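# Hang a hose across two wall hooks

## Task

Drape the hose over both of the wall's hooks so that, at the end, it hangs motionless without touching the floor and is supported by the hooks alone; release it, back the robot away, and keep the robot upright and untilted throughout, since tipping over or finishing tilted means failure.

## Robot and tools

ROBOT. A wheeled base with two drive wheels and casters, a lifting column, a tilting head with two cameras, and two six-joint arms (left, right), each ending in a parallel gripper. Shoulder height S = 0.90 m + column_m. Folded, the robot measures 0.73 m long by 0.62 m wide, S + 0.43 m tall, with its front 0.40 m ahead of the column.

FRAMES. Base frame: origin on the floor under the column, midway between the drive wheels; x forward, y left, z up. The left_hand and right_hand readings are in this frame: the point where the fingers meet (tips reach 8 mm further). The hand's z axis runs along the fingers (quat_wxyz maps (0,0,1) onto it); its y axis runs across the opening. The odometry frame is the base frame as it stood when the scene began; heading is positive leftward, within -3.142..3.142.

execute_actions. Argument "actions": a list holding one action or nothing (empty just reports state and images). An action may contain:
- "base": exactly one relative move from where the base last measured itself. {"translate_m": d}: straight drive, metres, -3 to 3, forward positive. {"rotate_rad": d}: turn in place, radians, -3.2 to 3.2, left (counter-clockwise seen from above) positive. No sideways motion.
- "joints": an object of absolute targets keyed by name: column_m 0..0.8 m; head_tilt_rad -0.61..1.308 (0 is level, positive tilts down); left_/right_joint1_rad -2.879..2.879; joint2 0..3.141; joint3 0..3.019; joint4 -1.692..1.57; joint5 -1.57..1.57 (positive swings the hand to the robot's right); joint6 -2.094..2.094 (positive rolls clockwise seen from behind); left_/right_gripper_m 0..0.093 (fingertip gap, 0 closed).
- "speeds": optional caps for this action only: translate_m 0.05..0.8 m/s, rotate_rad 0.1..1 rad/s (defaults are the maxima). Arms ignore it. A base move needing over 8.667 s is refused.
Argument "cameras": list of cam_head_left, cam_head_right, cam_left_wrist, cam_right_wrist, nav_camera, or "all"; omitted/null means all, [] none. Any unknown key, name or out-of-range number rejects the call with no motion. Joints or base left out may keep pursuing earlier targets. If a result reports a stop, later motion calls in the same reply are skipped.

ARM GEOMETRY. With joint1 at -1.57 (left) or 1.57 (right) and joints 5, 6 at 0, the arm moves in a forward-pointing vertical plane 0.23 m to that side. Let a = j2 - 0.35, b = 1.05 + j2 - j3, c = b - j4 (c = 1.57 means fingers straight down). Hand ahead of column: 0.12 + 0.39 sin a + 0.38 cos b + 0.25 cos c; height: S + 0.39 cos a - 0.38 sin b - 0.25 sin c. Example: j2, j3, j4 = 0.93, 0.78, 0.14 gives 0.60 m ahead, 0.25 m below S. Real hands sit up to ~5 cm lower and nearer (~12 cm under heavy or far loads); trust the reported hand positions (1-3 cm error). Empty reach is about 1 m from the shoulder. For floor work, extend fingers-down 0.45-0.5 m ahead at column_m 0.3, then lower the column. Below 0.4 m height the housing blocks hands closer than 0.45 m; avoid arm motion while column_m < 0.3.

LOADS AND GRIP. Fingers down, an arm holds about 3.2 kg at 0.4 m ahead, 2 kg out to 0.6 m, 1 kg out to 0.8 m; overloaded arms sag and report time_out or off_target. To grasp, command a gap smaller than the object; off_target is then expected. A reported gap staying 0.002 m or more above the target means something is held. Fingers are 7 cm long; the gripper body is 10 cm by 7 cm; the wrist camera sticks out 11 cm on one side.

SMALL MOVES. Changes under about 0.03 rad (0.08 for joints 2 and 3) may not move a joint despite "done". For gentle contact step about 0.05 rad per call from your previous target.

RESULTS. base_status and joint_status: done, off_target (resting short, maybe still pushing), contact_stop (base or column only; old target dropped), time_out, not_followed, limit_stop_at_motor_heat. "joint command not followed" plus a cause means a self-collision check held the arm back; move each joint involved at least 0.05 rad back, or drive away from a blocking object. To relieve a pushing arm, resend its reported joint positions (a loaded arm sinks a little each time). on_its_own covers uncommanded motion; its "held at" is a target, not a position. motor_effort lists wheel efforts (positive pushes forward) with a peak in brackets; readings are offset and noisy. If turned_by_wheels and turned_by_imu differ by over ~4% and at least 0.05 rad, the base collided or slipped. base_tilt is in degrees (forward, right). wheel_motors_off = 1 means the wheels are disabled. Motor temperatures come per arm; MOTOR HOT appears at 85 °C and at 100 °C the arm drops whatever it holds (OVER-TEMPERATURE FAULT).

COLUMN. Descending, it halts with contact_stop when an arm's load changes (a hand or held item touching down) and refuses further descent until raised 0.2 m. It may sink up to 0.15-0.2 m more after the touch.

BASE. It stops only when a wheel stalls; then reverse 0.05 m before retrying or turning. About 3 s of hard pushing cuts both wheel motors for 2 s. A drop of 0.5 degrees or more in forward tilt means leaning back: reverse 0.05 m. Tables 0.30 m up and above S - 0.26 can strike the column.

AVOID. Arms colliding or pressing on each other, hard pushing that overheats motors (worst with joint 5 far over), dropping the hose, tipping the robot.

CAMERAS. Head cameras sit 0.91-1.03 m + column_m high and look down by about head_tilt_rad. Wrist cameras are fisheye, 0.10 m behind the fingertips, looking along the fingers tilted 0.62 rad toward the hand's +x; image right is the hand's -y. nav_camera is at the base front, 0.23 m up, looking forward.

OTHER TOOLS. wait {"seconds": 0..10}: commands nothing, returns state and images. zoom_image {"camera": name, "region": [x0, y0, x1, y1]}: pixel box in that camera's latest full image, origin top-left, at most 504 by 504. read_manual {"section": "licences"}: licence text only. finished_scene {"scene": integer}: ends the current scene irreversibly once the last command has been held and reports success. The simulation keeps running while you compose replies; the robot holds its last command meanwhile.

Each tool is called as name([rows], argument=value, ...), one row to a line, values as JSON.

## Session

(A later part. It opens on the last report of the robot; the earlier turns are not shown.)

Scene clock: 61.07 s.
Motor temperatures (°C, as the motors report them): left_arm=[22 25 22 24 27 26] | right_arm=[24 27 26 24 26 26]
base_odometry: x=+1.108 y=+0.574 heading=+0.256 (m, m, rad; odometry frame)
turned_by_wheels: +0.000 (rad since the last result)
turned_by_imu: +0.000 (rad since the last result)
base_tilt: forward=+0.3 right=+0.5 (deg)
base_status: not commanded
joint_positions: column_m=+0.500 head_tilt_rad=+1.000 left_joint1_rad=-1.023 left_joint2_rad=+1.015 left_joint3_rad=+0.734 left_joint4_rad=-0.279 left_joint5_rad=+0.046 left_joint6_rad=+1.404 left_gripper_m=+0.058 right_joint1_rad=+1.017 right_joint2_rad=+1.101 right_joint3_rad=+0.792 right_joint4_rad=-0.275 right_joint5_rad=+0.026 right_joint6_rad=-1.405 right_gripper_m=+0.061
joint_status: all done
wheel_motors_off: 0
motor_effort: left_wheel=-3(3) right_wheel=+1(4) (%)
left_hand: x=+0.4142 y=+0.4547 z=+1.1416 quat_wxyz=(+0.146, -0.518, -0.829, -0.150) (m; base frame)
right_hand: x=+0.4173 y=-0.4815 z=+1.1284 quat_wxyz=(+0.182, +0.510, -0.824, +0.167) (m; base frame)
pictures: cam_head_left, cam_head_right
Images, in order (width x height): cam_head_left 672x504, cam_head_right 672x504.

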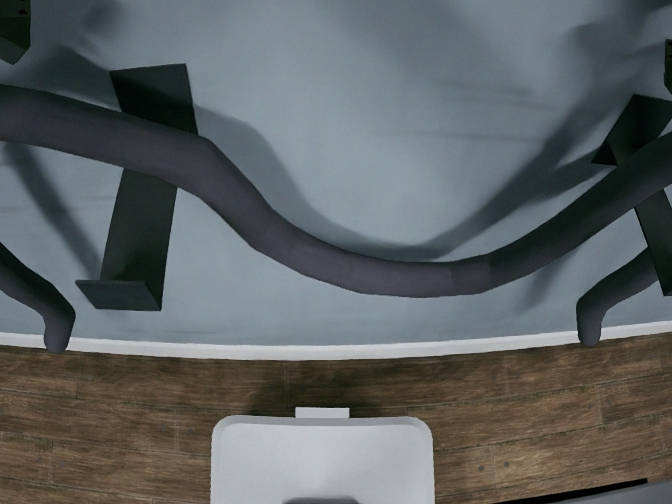

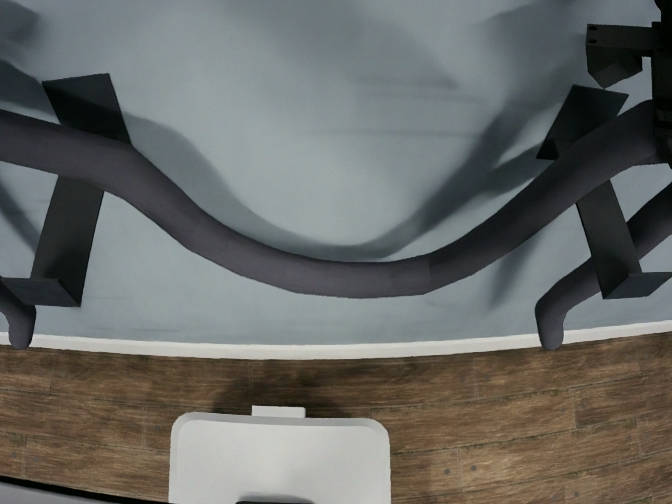

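execute_actions([
  {"joints":{"column_m":0.44,"left_joint1_rad":-1.08,"right_joint1_rad":1.1}},
], cameras=["cam_head_left","cam_head_right","cam_right_wrist"])

execute_actions([
  {"joints":{"left_gripper_m":0.093,"right_gripper_m":0.093}},
], cameras=[])

execute_actions([
  {"joints":{"column_m":0.62}},
], cameras=[])

execute_actions([
  {"base":{"translate_m":-0.9},"joints":{"head_tilt_rad":0.55}},
], cameras=["cam_head_left","nav_camera"])

Scene clock: 65.13 s.
Motor temperatures (°C, as the motors report them): left_arm=[22 25 23 24 27 26] | right_arm=[24 27 26 24 26 26]
base_odometry: x=+1.108 y=+0.574 heading=+0.256 (m, m, rad; odometry frame)
turned_by_wheels: +0.000 (rad since the last result)
turned_by_imu: +0.000 (rad since the last result)
base_tilt: forward=+0.3 right=+0.6 (deg)
base_status: not commanded
joint_positions: column_m=+0.440 head_tilt_rad=+1.000 left_joint1_rad=-1.108 left_joint2_rad=+1.015 left_joint3_rad=+0.734 left_joint4_rad=-0.279 left_joint5_rad=+0.045 left_joint6_rad=+1.404 left_gripper_m=+0.058 right_joint1_rad=+1.114 right_joint2_rad=+1.101 right_joint3_rad=+0.792 right_joint4_rad=-0.275 right_joint5_rad=+0.032 right_joint6_rad=-1.405 right_gripper_m=+0.061
joint_status: all done
wheel_motors_off: 0
motor_effort: left_wheel=-3(3) right_wheel=+1(1) (%)
left_hand: x=+0.4232 y=+0.4206 z=+1.0660 quat_wxyz=(+0.124, -0.541, -0.823, -0.123) (m; base frame)
right_hand: x=+0.4285 y=-0.4423 z=+1.0491 quat_wxyz=(+0.158, +0.536, -0.817, +0.139) (m; base frame)
pictures: cam_head_left, cam_head_right, cam_right_wrist
Images, in order (width x height): cam_head_left 672x504, cam_head_right 672x504, cam_right_wrist 504x504.

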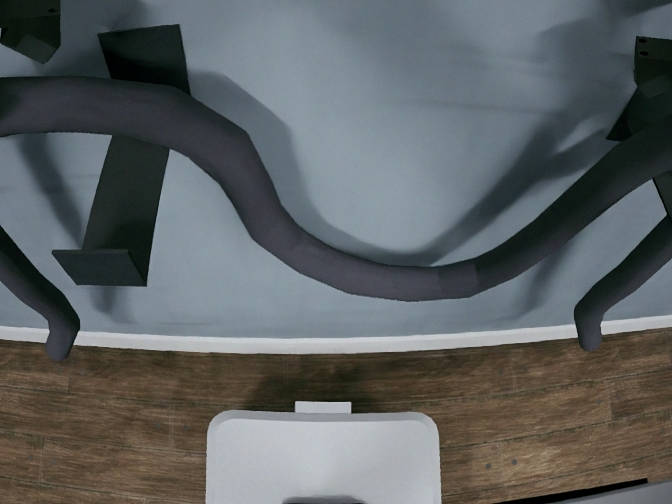

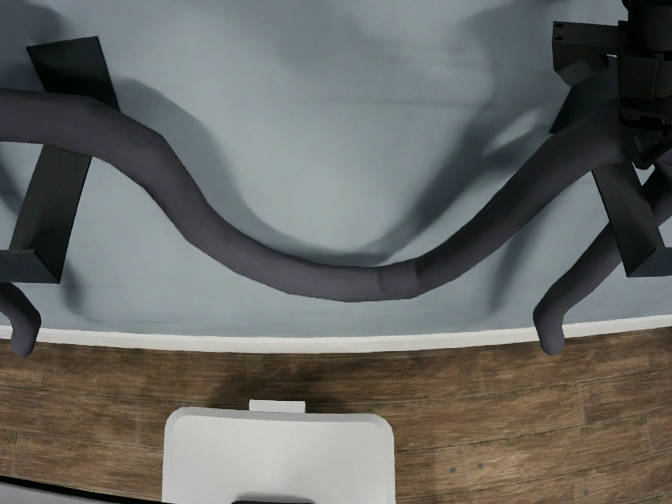

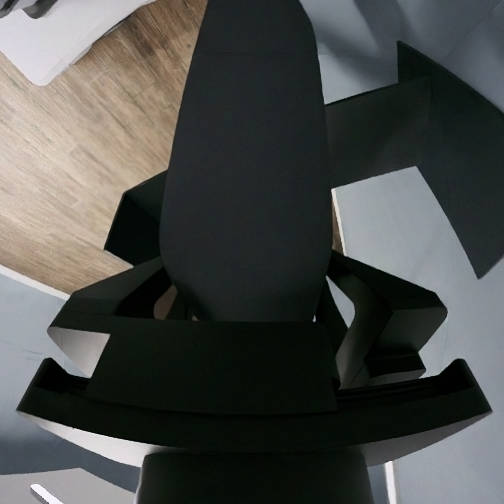

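Scene clock: 65.83 s.
Motor temperatures (°C, as the motors report them): left_arm=[22 25 23 24 27 26] | right_arm=[24 27 26 24 26 26]
base_odometry: x=+1.108 y=+0.574 heading=+0.256 (m, m, rad; odometry frame)
turned_by_wheels: +0.000 (rad since the last result)
turned_by_imu: +0.000 (rad since the last result)
base_tilt: forward=+0.3 right=+0.6 (deg)
base_status: not commanded
joint_positions: column_m=+0.440 head_tilt_rad=+1.000 left_joint1_rad=-1.084 left_joint2_rad=+1.014 left_joint3_rad=+0.736 left_joint4_rad=-0.279 left_joint5_rad=+0.024 left_joint6_rad=+1.404 left_gripper_m=+0.093 right_joint1_rad=+1.113 right_joint2_rad=+1.089 right_joint3_rad=+0.792 right_joint4_rad=-0.275 right_joint5_rad=+0.044 right_joint6_rad=-1.405 right_gripper_m=+0.093
joint_status: all done
wheel_motors_off: 0
motor_effort: left_wheel=-3(3) right_wheel=+2(3) (%)
left_hand: x=+0.4211 y=+0.4338 z=+1.0719 quat_wxyz=(+0.137, -0.533, -0.823, -0.139) (m; base frame)
right_hand: x=+0.4322 y=-0.4436 z=+1.0539 quat_wxyz=(+0.159, +0.536, -0.816, +0.148) (m; base frame)
pictures: none
No camera images: the call's "cameras" was empty. Leave "cameras" out to get every camera's image.

Scene clock: 68.77 s.
Motor temperatures (°C, as the motors report them): left_arm=[22 25 23 24 27 26] | right_arm=[24 27 26 24 26 26]
base_odometry: x=+1.108 y=+0.574 heading=+0.256 (m, m, rad; odometry frame)
turned_by_wheels: +0.000 (rad since the last result)
turned_by_imu: +0.000 (rad since the last result)
base_tilt: forward=+0.3 right=+0.5 (deg)
base_status: not commanded
joint_positions: column_m=+0.620 head_tilt_rad=+1.000 left_joint1_rad=-1.084 left_joint2_rad=+1.013 left_joint3_rad=+0.736 left_joint4_rad=-0.279 left_joint5_rad=+0.024 left_joint6_rad=+1.404 left_gripper_m=+0.093 right_joint1_rad=+1.113 right_joint2_rad=+1.088 right_joint3_rad=+0.792 right_joint4_rad=-0.275 right_joint5_rad=+0.044 right_joint6_rad=-1.405 right_gripper_m=+0.093
joint_status: all done
wheel_motors_off: 0
motor_effort: left_wheel=-3(3) right_wheel=+5(1) (%)
left_hand: x=+0.4217 y=+0.4337 z=+1.2523 quat_wxyz=(+0.137, -0.534, -0.823, -0.140) (m; base frame)
right_hand: x=+0.4323 y=-0.4436 z=+1.2339 quat_wxyz=(+0.158, +0.536, -0.816, +0.148) (m; base frame)
pictures: none
No camera images: the call's "cameras" was empty. Leave "cameras" out to get every camera's image.

Scene clock: 72.00 s.
Motor temperatures (°C, as the motors report them): left_arm=[22 25 23 24 27 26] | right_arm=[24 27 26 24 25 26]
base_odometry: x=+0.237 y=+0.346 heading=+0.255 (m, m, rad; odometry frame)
turned_by_wheels: -0.001 (rad since the last result)
turned_by_imu: +0.002 (rad since the last result)
base_tilt: forward=+0.2 right=+0.6 (deg)
base_status: done
joint_positions: column_m=+0.620 head_tilt_rad=+0.568 left_joint1_rad=-1.084 left_joint2_rad=+1.010 left_joint3_rad=+0.741 left_joint4_rad=-0.279 left_joint5_rad=+0.024 left_joint6_rad=+1.404 left_gripper_m=+0.093 right_joint1_rad=+1.113 right_joint2_rad=+1.087 right_joint3_rad=+0.793 right_joint4_rad=-0.274 right_joint5_rad=+0.045 right_joint6_rad=-1.405 right_gripper_m=+0.093
joint_status: all done
wheel_motors_off: 0
motor_effort: left_wheel=-2(46) right_wheel=+2(38) (%)
left_hand: x=+0.4258 y=+0.4341 z=+1.2538 quat_wxyz=(+0.134, -0.534, -0.822, -0.142) (m; base frame)
right_hand: x=+0.4334 y=-0.4438 z=+1.2345 quat_wxyz=(+0.158, +0.537, -0.815, +0.149) (m; base frame)
pictures: cam_head_left, nav_camera
Images, in order (width x height): cam_head_left 672x504, nav_camera 672x504.

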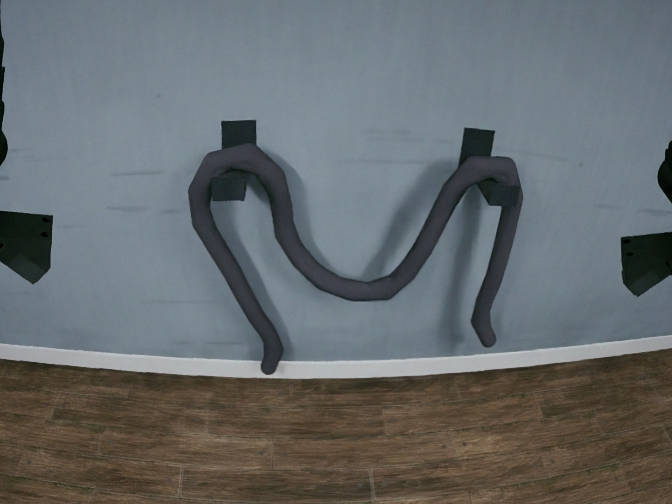

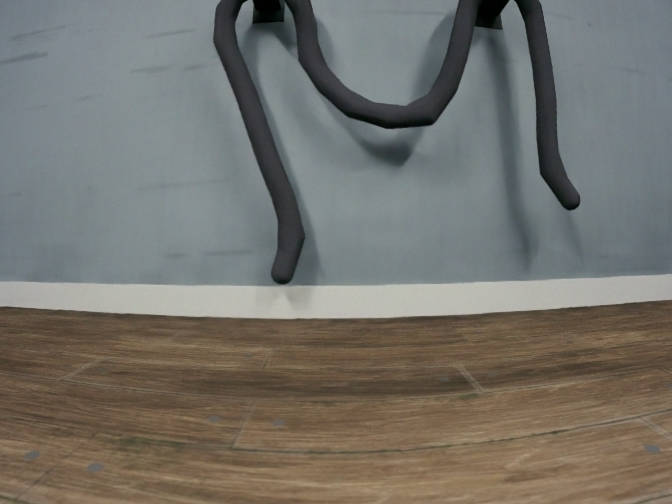

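wait(seconds=3)

zoom_image(camera="nav_camera", region=[150,150,450,350])

Scene clock: 75.47 s.
Motor temperatures (°C, as the motors report them): left_arm=[22 25 22 24 26 26] | right_arm=[24 27 26 24 25 26]
base_odometry: x=+0.237 y=+0.346 heading=+0.255 (m, m, rad; odometry frame)
turned_by_wheels: +0.000 (rad since the last result)
turned_by_imu: +0.000 (rad since the last result)
base_tilt: forward=+0.2 right=+0.6 (deg)
base_status: done
joint_positions: column_m=+0.620 head_tilt_rad=+0.568 left_joint1_rad=-1.084 left_joint2_rad=+1.010 left_joint3_rad=+0.741 left_joint4_rad=-0.279 left_joint5_rad=+0.024 left_joint6_rad=+1.404 left_gripper_m=+0.093 right_joint1_rad=+1.113 right_joint2_rad=+1.087 right_joint3_rad=+0.793 right_joint4_rad=-0.274 right_joint5_rad=+0.045 right_joint6_rad=-1.405 right_gripper_m=+0.093
joint_status: all done
wheel_motors_off: 0
motor_effort: left_wheel=-2(46) right_wheel=+1(38) (%)
left_hand: x=+0.4258 y=+0.4341 z=+1.2538 quat_wxyz=(+0.134, -0.534, -0.822, -0.142) (m; base frame)
right_hand: x=+0.4334 y=-0.4438 z=+1.2345 quat_wxyz=(+0.158, +0.537, -0.815, +0.149) (m; base frame)
wait: 3.00 s; at rest from the start
pictures: cam_head_left, cam_head_right, cam_left_wrist, cam_right_wrist, nav_camera
Images, in order (width x height): cam_head_left 672x504, cam_head_right 672x504, cam_left_wrist 504x504, cam_right_wrist 504x504, nav_camera 672x504.

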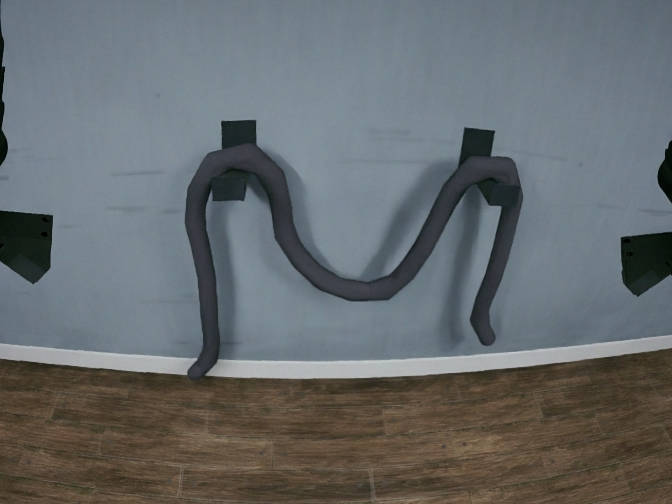

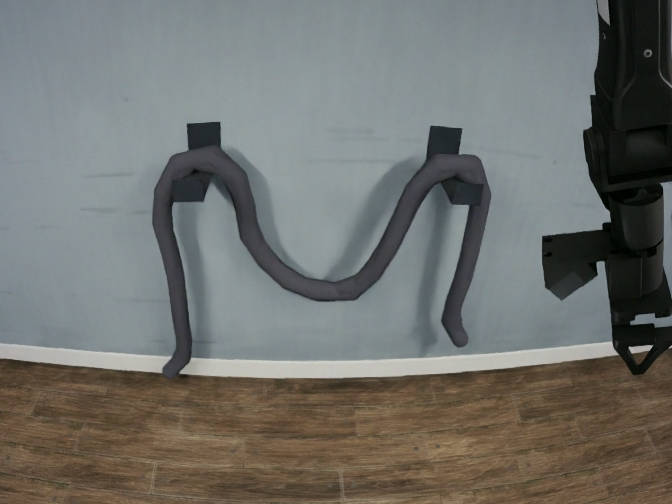

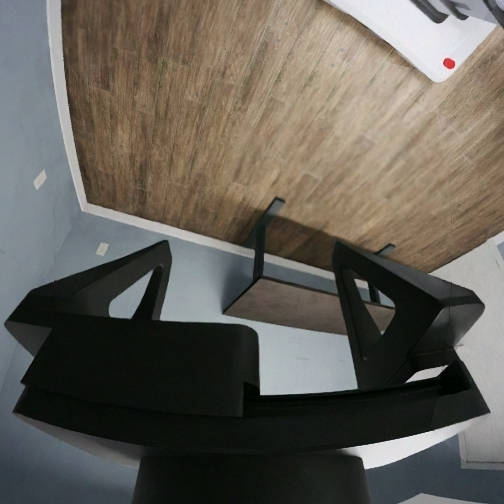

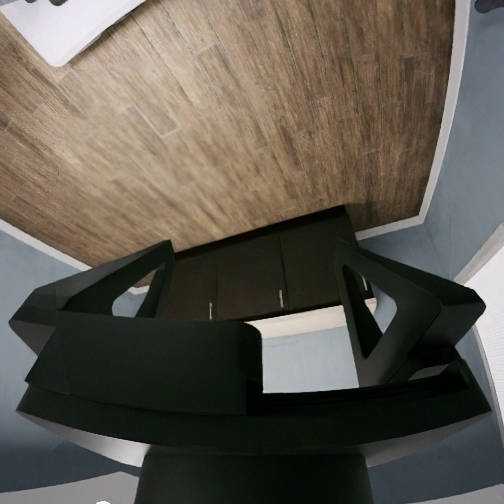

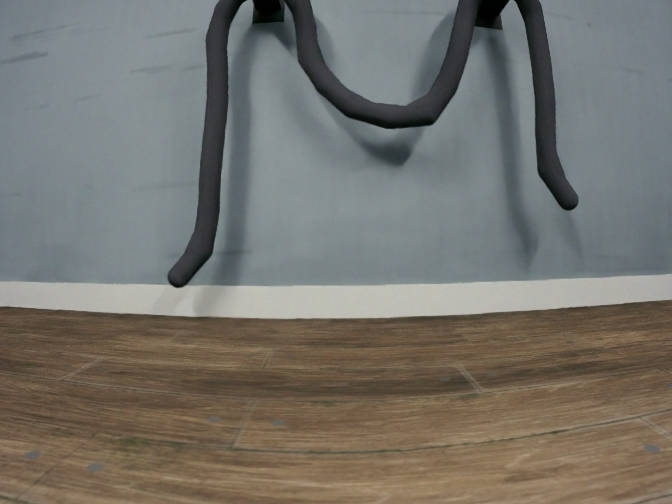

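Region (150, 150, 450, 350) of nav_camera's 672x504 image, scaled by 1.680, with more detail than that image has.

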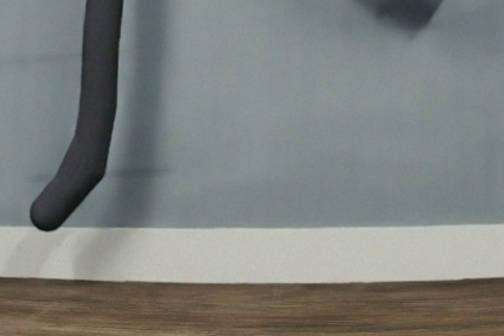

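execute_actions([
  {"base":{"translate_m":0.7},"speeds":{"translate_m":0.4},"joints":{"column_m":0.4,"head_tilt_rad":0.9,"left_joint1_rad":-1.9,"left_joint2_rad":1.556,"left_joint3_rad":1.196,"left_joint4_rad":0.285,"left_joint6_rad":1.49,"right_joint2_rad":0.85,"right_joint3_rad":0.4,"right_joint4_rad":-0.95,"right_joint1_rad":1.5,"right_joint6_rad":0}},
], cameras=["cam_head_left","cam_left_wrist"])

execute_actions([
  {"joints":{"column_m":0.27}},
], cameras=["cam_head_left","cam_left_wrist"])

Scene clock: 81.00 s.
Motor temperatures (°C, as the motors report them): left_arm=[22 25 22 24 26 26] | right_arm=[24 27 26 24 25 26]
base_odometry: x=+0.914 y=+0.522 heading=+0.254 (m, m, rad; odometry frame)
turned_by_wheels: -0.001 (rad since the last result)
turned_by_imu: -0.002 (rad since the last result)
base_tilt: forward=+0.2 right=+0.5 (deg)
base_status: done
joint_positions: column_m=+0.400 head_tilt_rad=+0.901 left_joint1_rad=-1.903 left_joint2_rad=+1.569 left_joint3_rad=+1.190 left_joint4_rad=+0.268 left_joint5_rad=+0.022 left_joint6_rad=+1.480 left_gripper_m=+0.093 right_joint1_rad=+1.494 right_joint2_rad=+0.847 right_joint3_rad=+0.396 right_joint4_rad=-0.941 right_joint5_rad=+0.045 right_joint6_rad=-0.015 right_gripper_m=+0.093
joint_status: all done
wheel_motors_off: 0
motor_effort: left_wheel=-2(35) right_wheel=+1(28) (%)
left_hand: x=+0.6197 y=-0.0036 z=+0.8638 quat_wxyz=(-0.262, -0.689, -0.675, -0.012) (m; base frame)
right_hand: x=+0.1482 y=-0.2494 z=+1.1012 quat_wxyz=(+0.421, -0.015, -0.906, +0.040) (m; base frame)
pictures: cam_head_left, cam_left_wrist
Images, in order (width x height): cam_head_left 672x504, cam_left_wrist 504x504.

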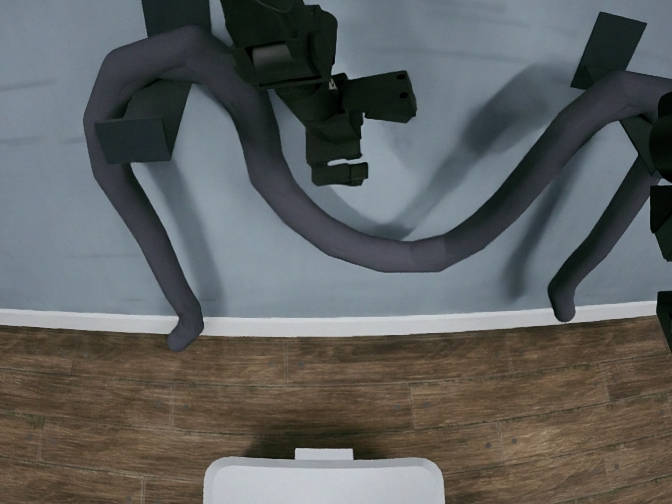

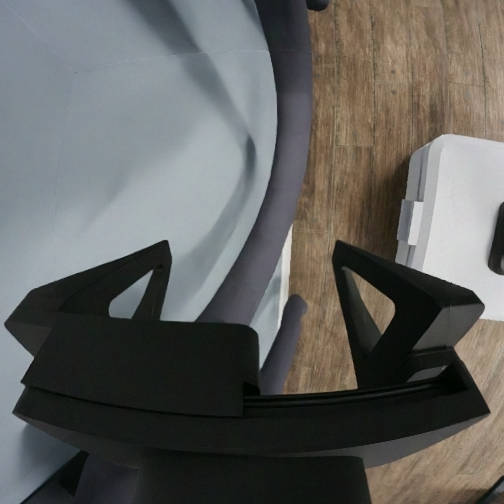

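Scene clock: 83.27 s.
Motor temperatures (°C, as the motors report them): left_arm=[22 25 22 24 26 26] | right_arm=[24 26 26 24 25 26]
base_odometry: x=+0.914 y=+0.522 heading=+0.254 (m, m, rad; odometry frame)
turned_by_wheels: +0.000 (rad since the last result)
turned_by_imu: +0.000 (rad since the last result)
base_tilt: forward=+0.3 right=+0.6 (deg)
base_status: not commanded
joint_positions: column_m=+0.270 head_tilt_rad=+0.901 left_joint1_rad=-1.903 left_joint2_rad=+1.569 left_joint3_rad=+1.190 left_joint4_rad=+0.268 left_joint5_rad=+0.022 left_joint6_rad=+1.480 left_gripper_m=+0.093 right_joint1_rad=+1.494 right_joint2_rad=+0.847 right_joint3_rad=+0.396 right_joint4_rad=-0.941 right_joint5_rad=+0.045 right_joint6_rad=-0.015 right_gripper_m=+0.093
joint_status: all done
wheel_motors_off: 0
motor_effort: left_wheel=-2(3) right_wheel=+3(1) (%)
left_hand: x=+0.6199 y=-0.0036 z=+0.7340 quat_wxyz=(-0.262, -0.689, -0.675, -0.012) (m; base frame)
right_hand: x=+0.1482 y=-0.2494 z=+0.9713 quat_wxyz=(+0.421, -0.015, -0.906, +0.040) (m; base frame)
pictures: cam_head_left, cam_left_wrist
Images, in order (width x height): cam_head_left 672x504, cam_left_wrist 504x504.

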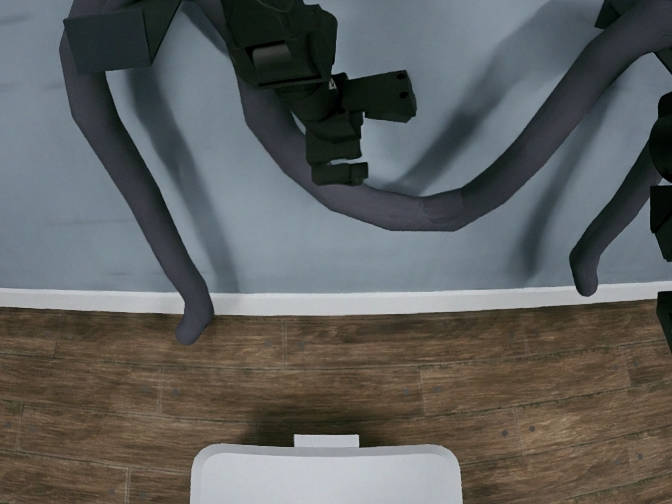

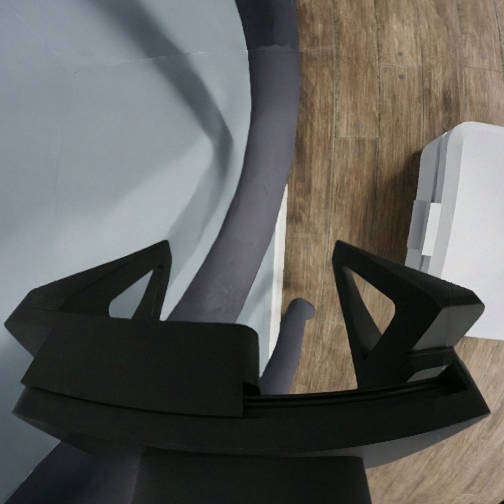

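Forward 3 cm and down a bit more.

execute_actions([
  {"base":{"translate_m":0.03},"speeds":{"translate_m":0.1}},
], cameras=[])

execute_actions([
  {"joints":{"column_m":0.2}},
], cameras=["cam_left_wrist"])

execute_actions([
  {"joints":{"left_gripper_m":0.03}},
], cameras=["cam_left_wrist"])

Scene clock: 85.40 s.
Motor temperatures (°C, as the motors report them): left_arm=[22 25 22 24 26 26] | right_arm=[24 26 26 24 25 26]
base_odometry: x=+0.944 y=+0.530 heading=+0.254 (m, m, rad; odometry frame)
turned_by_wheels: +0.000 (rad since the last result)
turned_by_imu: +0.000 (rad since the last result)
base_tilt: forward=+0.3 right=+0.6 (deg)
base_status: done
joint_positions: column_m=+0.270 head_tilt_rad=+0.902 left_joint1_rad=-1.903 left_joint2_rad=+1.567 left_joint3_rad=+1.191 left_joint4_rad=+0.268 left_joint5_rad=+0.022 left_joint6_rad=+1.480 left_gripper_m=+0.093 right_joint1_rad=+1.494 right_joint2_rad=+0.848 right_joint3_rad=+0.398 right_joint4_rad=-0.943 right_joint5_rad=+0.045 right_joint6_rad=-0.015 right_gripper_m=+0.093
joint_status: not commanded
wheel_motors_off: 0
motor_effort: left_wheel=-1(28) right_wheel=-2(31) (%)
left_hand: x=+0.6213 y=-0.0032 z=+0.7350 quat_wxyz=(-0.263, -0.689, -0.675, -0.013) (m; base frame)
right_hand: x=+0.1489 y=-0.2494 z=+0.9713 quat_wxyz=(+0.422, -0.015, -0.906, +0.040) (m; base frame)
pictures: none
No camera images: the call's "cameras" was empty. Leave "cameras" out to get every camera's image.

Scene clock: 86.90 s.
Motor temperatures (°C, as the motors report them): left_arm=[22 25 22 24 26 26] | right_arm=[24 26 26 24 25 26]
base_odometry: x=+0.944 y=+0.530 heading=+0.254 (m, m, rad; odometry frame)
turned_by_wheels: +0.000 (rad since the last result)
turned_by_imu: +0.000 (rad since the last result)
base_tilt: forward=+0.2 right=+0.6 (deg)
base_status: not commanded
joint_positions: column_m=+0.200 head_tilt_rad=+0.902 left_joint1_rad=-1.903 left_joint2_rad=+1.567 left_joint3_rad=+1.191 left_joint4_rad=+0.268 left_joint5_rad=+0.022 left_joint6_rad=+1.480 left_gripper_m=+0.093 right_joint1_rad=+1.494 right_joint2_rad=+0.848 right_joint3_rad=+0.398 right_joint4_rad=-0.943 right_joint5_rad=+0.045 right_joint6_rad=-0.015 right_gripper_m=+0.093
joint_status: all done
wheel_motors_off: 0
motor_effort: left_wheel=-1(1) right_wheel=-1(2) (%)
left_hand: x=+0.6213 y=-0.0032 z=+0.6650 quat_wxyz=(-0.263, -0.689, -0.675, -0.013) (m; base frame)
right_hand: x=+0.1489 y=-0.2494 z=+0.9013 quat_wxyz=(+0.422, -0.015, -0.906, +0.040) (m; base frame)
pictures: cam_left_wrist
Images, in order (width x height): cam_left_wrist 504x504.

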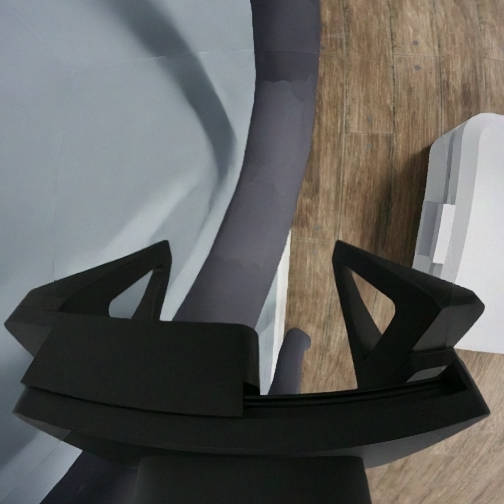

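Scene clock: 87.53 s.
Motor temperatures (°C, as the motors report them): left_arm=[22 26 22 24 26 26] | right_arm=[24 26 26 24 25 26]
base_odometry: x=+0.944 y=+0.530 heading=+0.254 (m, m, rad; odometry frame)
turned_by_wheels: +0.000 (rad since the last result)
turned_by_imu: +0.000 (rad since the last result)
base_tilt: forward=+0.3 right=+0.6 (deg)
base_status: not commanded
joint_positions: column_m=+0.200 head_tilt_rad=+0.902 left_joint1_rad=-1.903 left_joint2_rad=+1.567 left_joint3_rad=+1.191 left_joint4_rad=+0.268 left_joint5_rad=+0.022 left_joint6_rad=+1.480 left_gripper_m=+0.030 right_joint1_rad=+1.494 right_joint2_rad=+0.848 right_joint3_rad=+0.398 right_joint4_rad=-0.943 right_joint5_rad=+0.045 right_joint6_rad=-0.015 right_gripper_m=+0.093
joint_status: all done
wheel_motors_off: 0
motor_effort: left_wheel=-1(1) right_wheel=+2(0) (%)
left_hand: x=+0.6213 y=-0.0032 z=+0.6650 quat_wxyz=(-0.263, -0.689, -0.675, -0.013) (m; base frame)
right_hand: x=+0.1489 y=-0.2494 z=+0.9013 quat_wxyz=(+0.422, -0.015, -0.906, +0.040) (m; base frame)
pictures: cam_left_wrist
Images, in order (width x height): cam_left_wrist 504x504.

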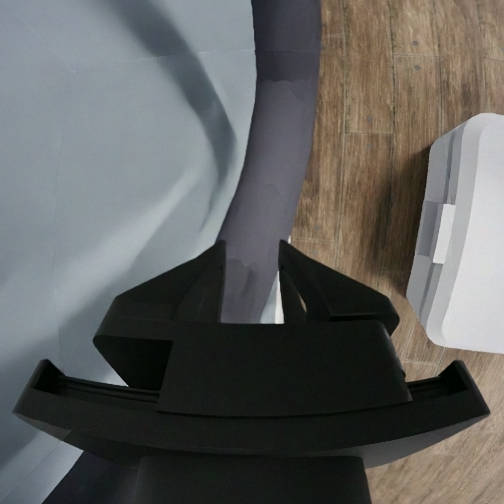

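Still above it. Open, go lower.

execute_actions([
  {"joints":{"left_gripper_m":0.093}},
], cameras=[])

execute_actions([
  {"joints":{"column_m":0.11}},
], cameras=["cam_left_wrist"])

execute_actions([
  {"joints":{"left_gripper_m":0.03}},
], cameras=["cam_left_wrist","cam_head_left"])

Scene clock: 88.83 s.
Motor temperatures (°C, as the motors report them): left_arm=[22 26 22 24 26 26] | right_arm=[24 26 26 24 25 26]
base_odometry: x=+0.944 y=+0.530 heading=+0.254 (m, m, rad; odometry frame)
turned_by_wheels: +0.000 (rad since the last result)
turned_by_imu: +0.000 (rad since the last result)
base_tilt: forward=+0.3 right=+0.6 (deg)
base_status: not commanded
joint_positions: column_m=+0.200 head_tilt_rad=+0.902 left_joint1_rad=-1.903 left_joint2_rad=+1.567 left_joint3_rad=+1.191 left_joint4_rad=+0.268 left_joint5_rad=+0.022 left_joint6_rad=+1.480 left_gripper_m=+0.093 right_joint1_rad=+1.494 right_joint2_rad=+0.848 right_joint3_rad=+0.398 right_joint4_rad=-0.943 right_joint5_rad=+0.045 right_joint6_rad=-0.015 right_gripper_m=+0.093
joint_status: all done
wheel_motors_off: 0
motor_effort: left_wheel=-1(1) right_wheel=+0(3) (%)
left_hand: x=+0.6213 y=-0.0032 z=+0.6650 quat_wxyz=(-0.263, -0.689, -0.675, -0.013) (m; base frame)
right_hand: x=+0.1489 y=-0.2494 z=+0.9013 quat_wxyz=(+0.422, -0.015, -0.906, +0.040) (m; base frame)
pictures: none
No camera images: the call's "cameras" was empty. Leave "cameras" out to get every camera's image.

Scene clock: 90.60 s.
Motor temperatures (°C, as the motors report them): left_arm=[22 26 22 24 26 26] | right_arm=[24 26 26 24 25 26]
base_odometry: x=+0.944 y=+0.530 heading=+0.254 (m, m, rad; odometry frame)
turned_by_wheels: +0.000 (rad since the last result)
turned_by_imu: +0.000 (rad since the last result)
base_tilt: forward=+0.2 right=+0.6 (deg)
base_status: not commanded
joint_positions: column_m=+0.110 head_tilt_rad=+0.902 left_joint1_rad=-1.903 left_joint2_rad=+1.566 left_joint3_rad=+1.191 left_joint4_rad=+0.271 left_joint5_rad=+0.022 left_joint6_rad=+1.482 left_gripper_m=+0.093 right_joint1_rad=+1.494 right_joint2_rad=+0.848 right_joint3_rad=+0.398 right_joint4_rad=-0.943 right_joint5_rad=+0.045 right_joint6_rad=-0.015 right_gripper_m=+0.093
joint_status: all done
wheel_motors_off: 0
motor_effort: left_wheel=-1(1) right_wheel=+3(1) (%)
left_hand: x=+0.6223 y=-0.0032 z=+0.5757 quat_wxyz=(-0.264, -0.689, -0.674, -0.014) (m; base frame)
right_hand: x=+0.1489 y=-0.2494 z=+0.8113 quat_wxyz=(+0.422, -0.015, -0.906, +0.040) (m; base frame)
pictures: cam_left_wrist
Images, in order (width x height): cam_left_wrist 504x504.

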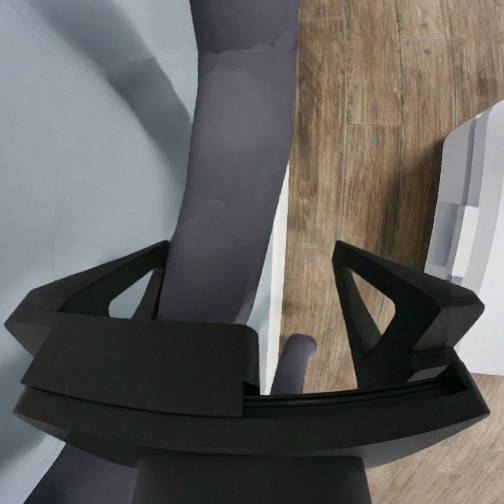

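Scene clock: 91.23 s.
Motor temperatures (°C, as the motors report them): left_arm=[22 26 22 24 26 26] | right_arm=[24 26 26 24 25 26]
base_odometry: x=+0.944 y=+0.530 heading=+0.254 (m, m, rad; odometry frame)
turned_by_wheels: +0.000 (rad since the last result)
turned_by_imu: +0.000 (rad since the last result)
base_tilt: forward=+0.2 right=+0.6 (deg)
base_status: not commanded
joint_positions: column_m=+0.110 head_tilt_rad=+0.902 left_joint1_rad=-1.903 left_joint2_rad=+1.557 left_joint3_rad=+1.192 left_joint4_rad=+0.275 left_joint5_rad=+0.024 left_joint6_rad=+1.484 left_gripper_m=+0.030 right_joint1_rad=+1.494 right_joint2_rad=+0.848 right_joint3_rad=+0.398 right_joint4_rad=-0.943 right_joint5_rad=+0.045 right_joint6_rad=-0.015 right_gripper_m=+0.093
joint_status: all done
wheel_motors_off: 0
motor_effort: left_wheel=-1(1) right_wheel=+3(0) (%)
left_hand: x=+0.6276 y=-0.0035 z=+0.5811 quat_wxyz=(-0.270, -0.688, -0.673, -0.018) (m; base frame)
right_hand: x=+0.1489 y=-0.2494 z=+0.8113 quat_wxyz=(+0.422, -0.015, -0.906, +0.040) (m; base frame)
pictures: cam_head_left, cam_left_wrist
Images, in order (width x height): cam_head_left 672x504, cam_left_wrist 504x504.

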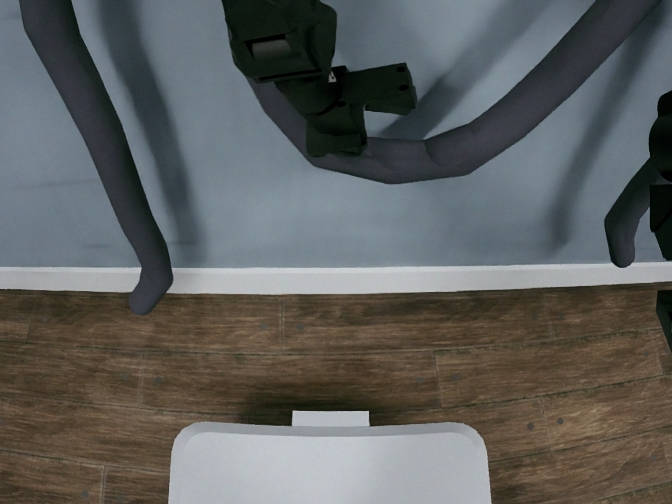

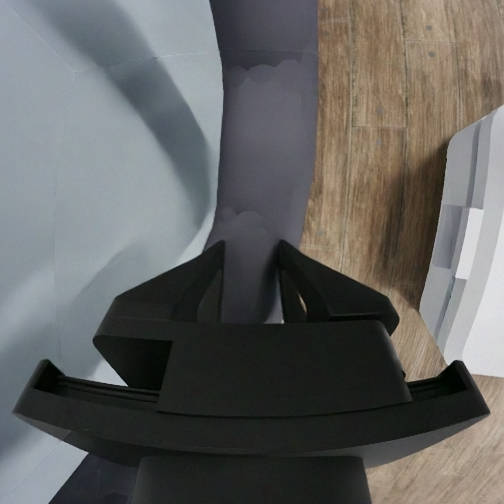

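execute_actions([
  {"joints":{"left_gripper_m":0.093}},
], cameras=[])

execute_actions([
  {"joints":{"column_m":0.04}},
], cameras=["cam_left_wrist"])

execute_actions([
  {"joints":{"left_gripper_m":0.03}},
], cameras=["cam_left_wrist"])

Scene clock: 92.70 s.
Motor temperatures (°C, as the motors report them): left_arm=[22 26 22 24 26 26] | right_arm=[24 26 26 24 25 26]
base_odometry: x=+0.944 y=+0.530 heading=+0.254 (m, m, rad; odometry frame)
turned_by_wheels: +0.000 (rad since the last result)
turned_by_imu: +0.000 (rad since the last result)
base_tilt: forward=+0.3 right=+0.6 (deg)
base_status: not commanded
joint_positions: column_m=+0.110 head_tilt_rad=+0.902 left_joint1_rad=-1.903 left_joint2_rad=+1.557 left_joint3_rad=+1.192 left_joint4_rad=+0.275 left_joint5_rad=+0.024 left_joint6_rad=+1.484 left_gripper_m=+0.093 right_joint1_rad=+1.494 right_joint2_rad=+0.848 right_joint3_rad=+0.398 right_joint4_rad=-0.943 right_joint5_rad=+0.045 right_joint6_rad=-0.015 right_gripper_m=+0.093
joint_status: all done
wheel_motors_off: 0
motor_effort: left_wheel=-1(1) right_wheel=-1(1) (%)
left_hand: x=+0.6276 y=-0.0035 z=+0.5811 quat_wxyz=(-0.270, -0.688, -0.673, -0.018) (m; base frame)
right_hand: x=+0.1489 y=-0.2494 z=+0.8113 quat_wxyz=(+0.422, -0.015, -0.906, +0.040) (m; base frame)
pictures: none
No camera images: the call's "cameras" was empty. Leave "cameras" out to get every camera's image.

Scene clock: 94.20 s.
Motor temperatures (°C, as the motors report them): left_arm=[22 26 22 24 26 26] | right_arm=[24 26 26 24 25 26]
base_odometry: x=+0.944 y=+0.530 heading=+0.254 (m, m, rad; odometry frame)
turned_by_wheels: +0.000 (rad since the last result)
turned_by_imu: +0.000 (rad since the last result)
base_tilt: forward=+0.3 right=+0.5 (deg)
base_status: not commanded
joint_positions: column_m=+0.040 head_tilt_rad=+0.902 left_joint1_rad=-1.908 left_joint2_rad=+1.554 left_joint3_rad=+1.192 left_joint4_rad=+0.276 left_joint5_rad=+0.024 left_joint6_rad=+1.490 left_gripper_m=+0.093 right_joint1_rad=+1.494 right_joint2_rad=+0.848 right_joint3_rad=+0.398 right_joint4_rad=-0.943 right_joint5_rad=+0.045 right_joint6_rad=-0.015 right_gripper_m=+0.093
joint_status: all done
wheel_motors_off: 0
motor_effort: left_wheel=-2(2) right_wheel=+0(2) (%)
left_hand: x=+0.6289 y=-0.0064 z=+0.5140 quat_wxyz=(-0.273, -0.690, -0.670, -0.018) (m; base frame)
right_hand: x=+0.1489 y=-0.2494 z=+0.7413 quat_wxyz=(+0.422, -0.015, -0.906, +0.040) (m; base frame)
pictures: cam_left_wrist
Images, in order (width x height): cam_left_wrist 504x504.

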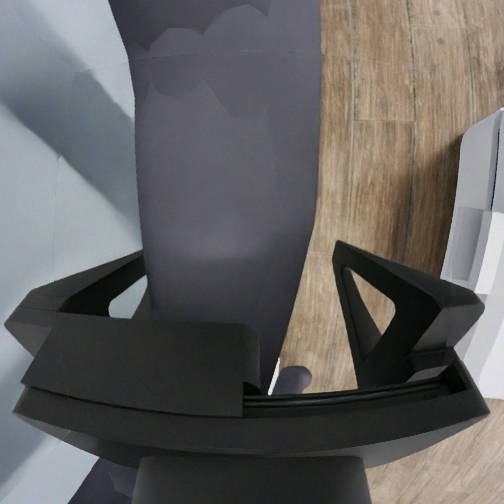

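Scene clock: 94.83 s.
Motor temperatures (°C, as the motors report them): left_arm=[22 26 22 24 26 26] | right_arm=[24 26 26 24 25 26]
base_odometry: x=+0.944 y=+0.530 heading=+0.254 (m, m, rad; odometry frame)
turned_by_wheels: +0.000 (rad since the last result)
turned_by_imu: +0.000 (rad since the last result)
base_tilt: forward=+0.3 right=+0.6 (deg)
base_status: not commanded
joint_positions: column_m=+0.040 head_tilt_rad=+0.902 left_joint1_rad=-1.910 left_joint2_rad=+1.545 left_joint3_rad=+1.193 left_joint4_rad=+0.280 left_joint5_rad=+0.020 left_joint6_rad=+1.498 left_gripper_m=+0.060 right_joint1_rad=+1.494 right_joint2_rad=+0.848 right_joint3_rad=+0.398 right_joint4_rad=-0.943 right_joint5_rad=+0.045 right_joint6_rad=-0.015 right_gripper_m=+0.093
joint_status: left_gripper_m off_target (ended at +0.060, target +0.030)
wheel_motors_off: 0
motor_effort: left_wheel=-1(2) right_wheel=+3(1) (%)
left_hand: x=+0.6347 y=-0.0065 z=+0.5192 quat_wxyz=(-0.278, -0.691, -0.667, -0.024) (m; base frame)
right_hand: x=+0.1489 y=-0.2494 z=+0.7413 quat_wxyz=(+0.422, -0.015, -0.906, +0.040) (m; base frame)
pictures: cam_left_wrist
Images, in order (width x height): cam_left_wrist 504x504.

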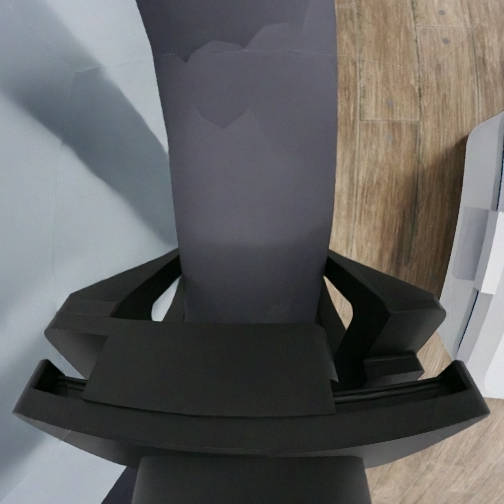

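Gripped. Pull down with the arm.

execute_actions([
  {"joints":{"left_joint2_rad":1.82,"left_joint3_rad":1.3}},
], cameras=["cam_head_left"])

execute_actions([
  {"joints":{"left_gripper_m":0.093}},
], cameras=[])

execute_actions([
  {"joints":{"column_m":0.2}},
], cameras=[])

execute_actions([
  {"base":{"translate_m":-0.8},"joints":{"head_tilt_rad":0.45}},
], cameras=[])

wait(seconds=4)

Scene clock: 97.20 s.
Motor temperatures (°C, as the motors report them): left_arm=[22 26 22 24 26 26] | right_arm=[24 26 26 24 25 26]
base_odometry: x=+0.944 y=+0.530 heading=+0.254 (m, m, rad; odometry frame)
turned_by_wheels: +0.000 (rad since the last result)
turned_by_imu: +0.000 (rad since the last result)
base_tilt: forward=+0.3 right=+0.6 (deg)
base_status: not commanded
joint_positions: column_m=+0.040 head_tilt_rad=+0.902 left_joint1_rad=-1.941 left_joint2_rad=+1.733 left_joint3_rad=+1.302 left_joint4_rad=+0.299 left_joint5_rad=+0.041 left_joint6_rad=+1.500 left_gripper_m=+0.058 right_joint1_rad=+1.494 right_joint2_rad=+0.848 right_joint3_rad=+0.398 right_joint4_rad=-0.943 right_joint5_rad=+0.045 right_joint6_rad=-0.015 right_gripper_m=+0.093
joint_status: all done
wheel_motors_off: 0
motor_effort: left_wheel=-4(6) right_wheel=+2(2) (%)
left_hand: x=+0.6047 y=-0.0502 z=+0.4509 quat_wxyz=(-0.271, -0.701, -0.660, +0.013) (m; base frame)
right_hand: x=+0.1489 y=-0.2494 z=+0.7413 quat_wxyz=(+0.422, -0.015, -0.906, +0.040) (m; base frame)
pictures: cam_head_left
Images, in order (width x height): cam_head_left 672x504.

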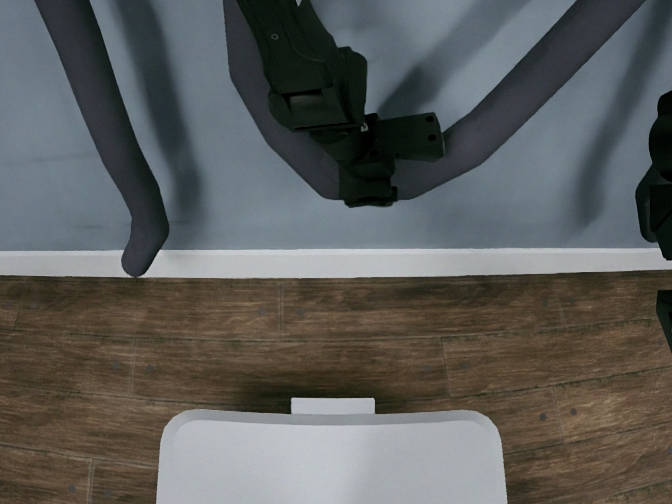

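Scene clock: 97.90 s.
Motor temperatures (°C, as the motors report them): left_arm=[22 26 22 24 26 26] | right_arm=[24 26 26 24 25 26]
base_odometry: x=+0.944 y=+0.530 heading=+0.254 (m, m, rad; odometry frame)
turned_by_wheels: +0.000 (rad since the last result)
turned_by_imu: +0.000 (rad since the last result)
base_tilt: forward=+0.3 right=+0.6 (deg)
base_status: not commanded
joint_positions: column_m=+0.040 head_tilt_rad=+0.902 left_joint1_rad=-1.938 left_joint2_rad=+1.733 left_joint3_rad=+1.302 left_joint4_rad=+0.299 left_joint5_rad=+0.026 left_joint6_rad=+1.500 left_gripper_m=+0.093 right_joint1_rad=+1.494 right_joint2_rad=+0.848 right_joint3_rad=+0.398 right_joint4_rad=-0.943 right_joint5_rad=+0.045 right_joint6_rad=-0.015 right_gripper_m=+0.093
joint_status: all done
wheel_motors_off: 0
motor_effort: left_wheel=-4(5) right_wheel=+3(2) (%)
left_hand: x=+0.6057 y=-0.0453 z=+0.4492 quat_wxyz=(-0.265, -0.700, -0.662, +0.006) (m; base frame)
right_hand: x=+0.1489 y=-0.2494 z=+0.7413 quat_wxyz=(+0.422, -0.015, -0.906, +0.040) (m; base frame)
pictures: none
No camera images: the call's "cameras" was empty. Leave "cameras" out to get every camera's image.

Scene clock: 100.57 s.
Motor temperatures (°C, as the motors report them): left_arm=[22 26 22 24 26 26] | right_arm=[24 26 26 24 25 26]
base_odometry: x=+0.944 y=+0.530 heading=+0.254 (m, m, rad; odometry frame)
turned_by_wheels: +0.000 (rad since the last result)
turned_by_imu: +0.000 (rad since the last result)
base_tilt: forward=+0.3 right=+0.6 (deg)
base_status: not commanded
joint_positions: column_m=+0.200 head_tilt_rad=+0.902 left_joint1_rad=-1.911 left_joint2_rad=+1.802 left_joint3_rad=+1.302 left_joint4_rad=+0.299 left_joint5_rad=+0.025 left_joint6_rad=+1.500 left_gripper_m=+0.093 right_joint1_rad=+1.494 right_joint2_rad=+0.848 right_joint3_rad=+0.398 right_joint4_rad=-0.943 right_joint5_rad=+0.045 right_joint6_rad=-0.015 right_gripper_m=+0.093
joint_status: all done
wheel_motors_off: 0
motor_effort: left_wheel=-4(4) right_wheel=+4(3) (%)
left_hand: x=+0.5707 y=-0.0298 z=+0.5696 quat_wxyz=(-0.231, -0.707, -0.668, +0.017) (m; base frame)
right_hand: x=+0.1489 y=-0.2494 z=+0.9012 quat_wxyz=(+0.422, -0.015, -0.906, +0.040) (m; base frame)
pictures: none
No camera images: the call's "cameras" was empty. Leave "cameras" out to get every camera's image.

Scene clock: 103.70 s.
Motor temperatures (°C, as the motors report them): left_arm=[22 26 22 24 26 26] | right_arm=[24 26 26 24 25 26]
base_odometry: x=+0.169 y=+0.329 heading=+0.253 (m, m, rad; odometry frame)
turned_by_wheels: -0.001 (rad since the last result)
turned_by_imu: +0.001 (rad since the last result)
base_tilt: forward=+0.2 right=+0.6 (deg)
base_status: done
joint_positions: column_m=+0.200 head_tilt_rad=+0.468 left_joint1_rad=-1.908 left_joint2_rad=+1.809 left_joint3_rad=+1.298 left_joint4_rad=+0.296 left_joint5_rad=+0.024 left_joint6_rad=+1.500 left_gripper_m=+0.093 right_joint1_rad=+1.494 right_joint2_rad=+0.848 right_joint3_rad=+0.397 right_joint4_rad=-0.943 right_joint5_rad=+0.045 right_joint6_rad=-0.015 right_gripper_m=+0.093
joint_status: all done
wheel_motors_off: 0
motor_effort: left_wheel=-2(45) right_wheel=+0(38) (%)
left_hand: x=+0.5642 y=-0.0277 z=+0.5653 quat_wxyz=(-0.225, -0.708, -0.669, +0.020) (m; base frame)
right_hand: x=+0.1481 y=-0.2494 z=+0.9015 quat_wxyz=(+0.423, -0.015, -0.905, +0.040) (m; base frame)
pictures: none
No camera images: the call's "cameras" was empty. Leave "cameras" out to get every camera's image.

Scene clock: 107.70 s.
Motor temperatures (°C, as the motors report them): left_arm=[22 26 22 24 26 26] | right_arm=[24 26 25 24 25 26]
base_odometry: x=+0.169 y=+0.329 heading=+0.253 (m, m, rad; odometry frame)
turned_by_wheels: +0.000 (rad since the last result)
turned_by_imu: +0.000 (rad since the last result)
base_tilt: forward=+0.3 right=+0.6 (deg)
base_status: done
joint_positions: column_m=+0.200 head_tilt_rad=+0.468 left_joint1_rad=-1.908 left_joint2_rad=+1.809 left_joint3_rad=+1.298 left_joint4_rad=+0.296 left_joint5_rad=+0.024 left_joint6_rad=+1.500 left_gripper_m=+0.093 right_joint1_rad=+1.494 right_joint2_rad=+0.848 right_joint3_rad=+0.397 right_joint4_rad=-0.943 right_joint5_rad=+0.045 right_joint6_rad=-0.015 right_gripper_m=+0.093
joint_status: all done
wheel_motors_off: 0
motor_effort: left_wheel=-2(45) right_wheel=+1(38) (%)
left_hand: x=+0.5642 y=-0.0277 z=+0.5653 quat_wxyz=(-0.225, -0.708, -0.669, +0.020) (m; base frame)
right_hand: x=+0.1481 y=-0.2494 z=+0.9015 quat_wxyz=(+0.423, -0.015, -0.905, +0.040) (m; base frame)
wait: 4.00 s; at rest by 0.27 s
pictures: cam_head_left, cam_head_right, cam_left_wrist, cam_right_wrist, nav_camera
Images, in order (width x height): cam_head_left 672x504, cam_head_right 672x504, cam_left_wrist 504x504, cam_right_wrist 504x504, nav_camera 672x504.

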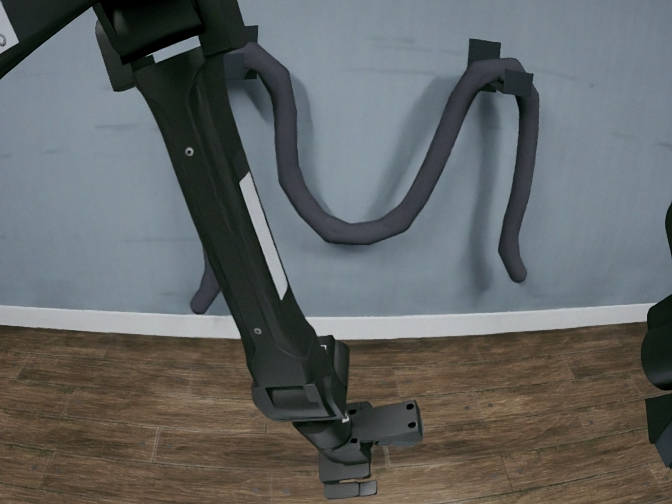

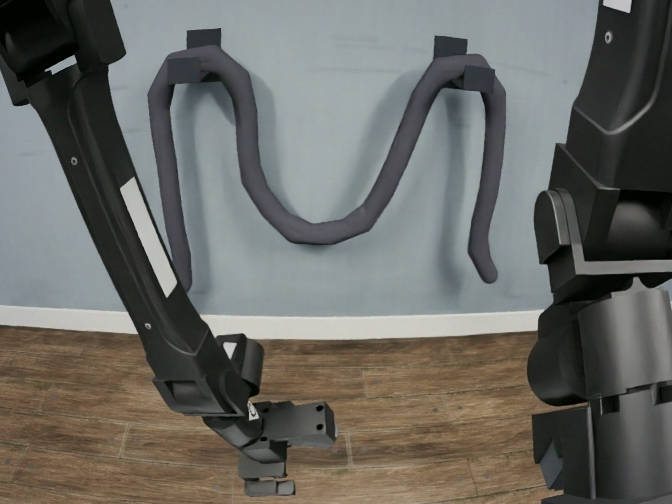

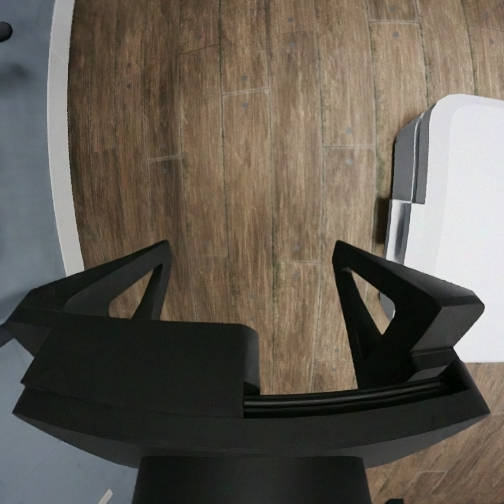

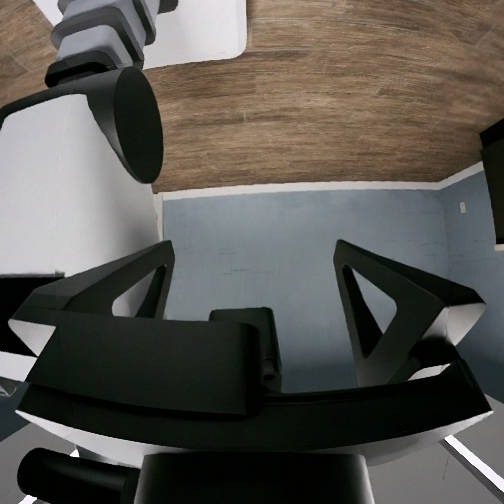

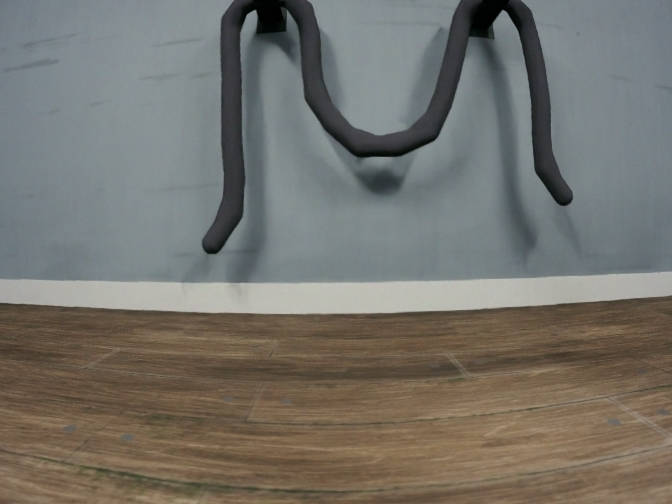

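finished_scene(scene=2)

The scene is finished: the task was done.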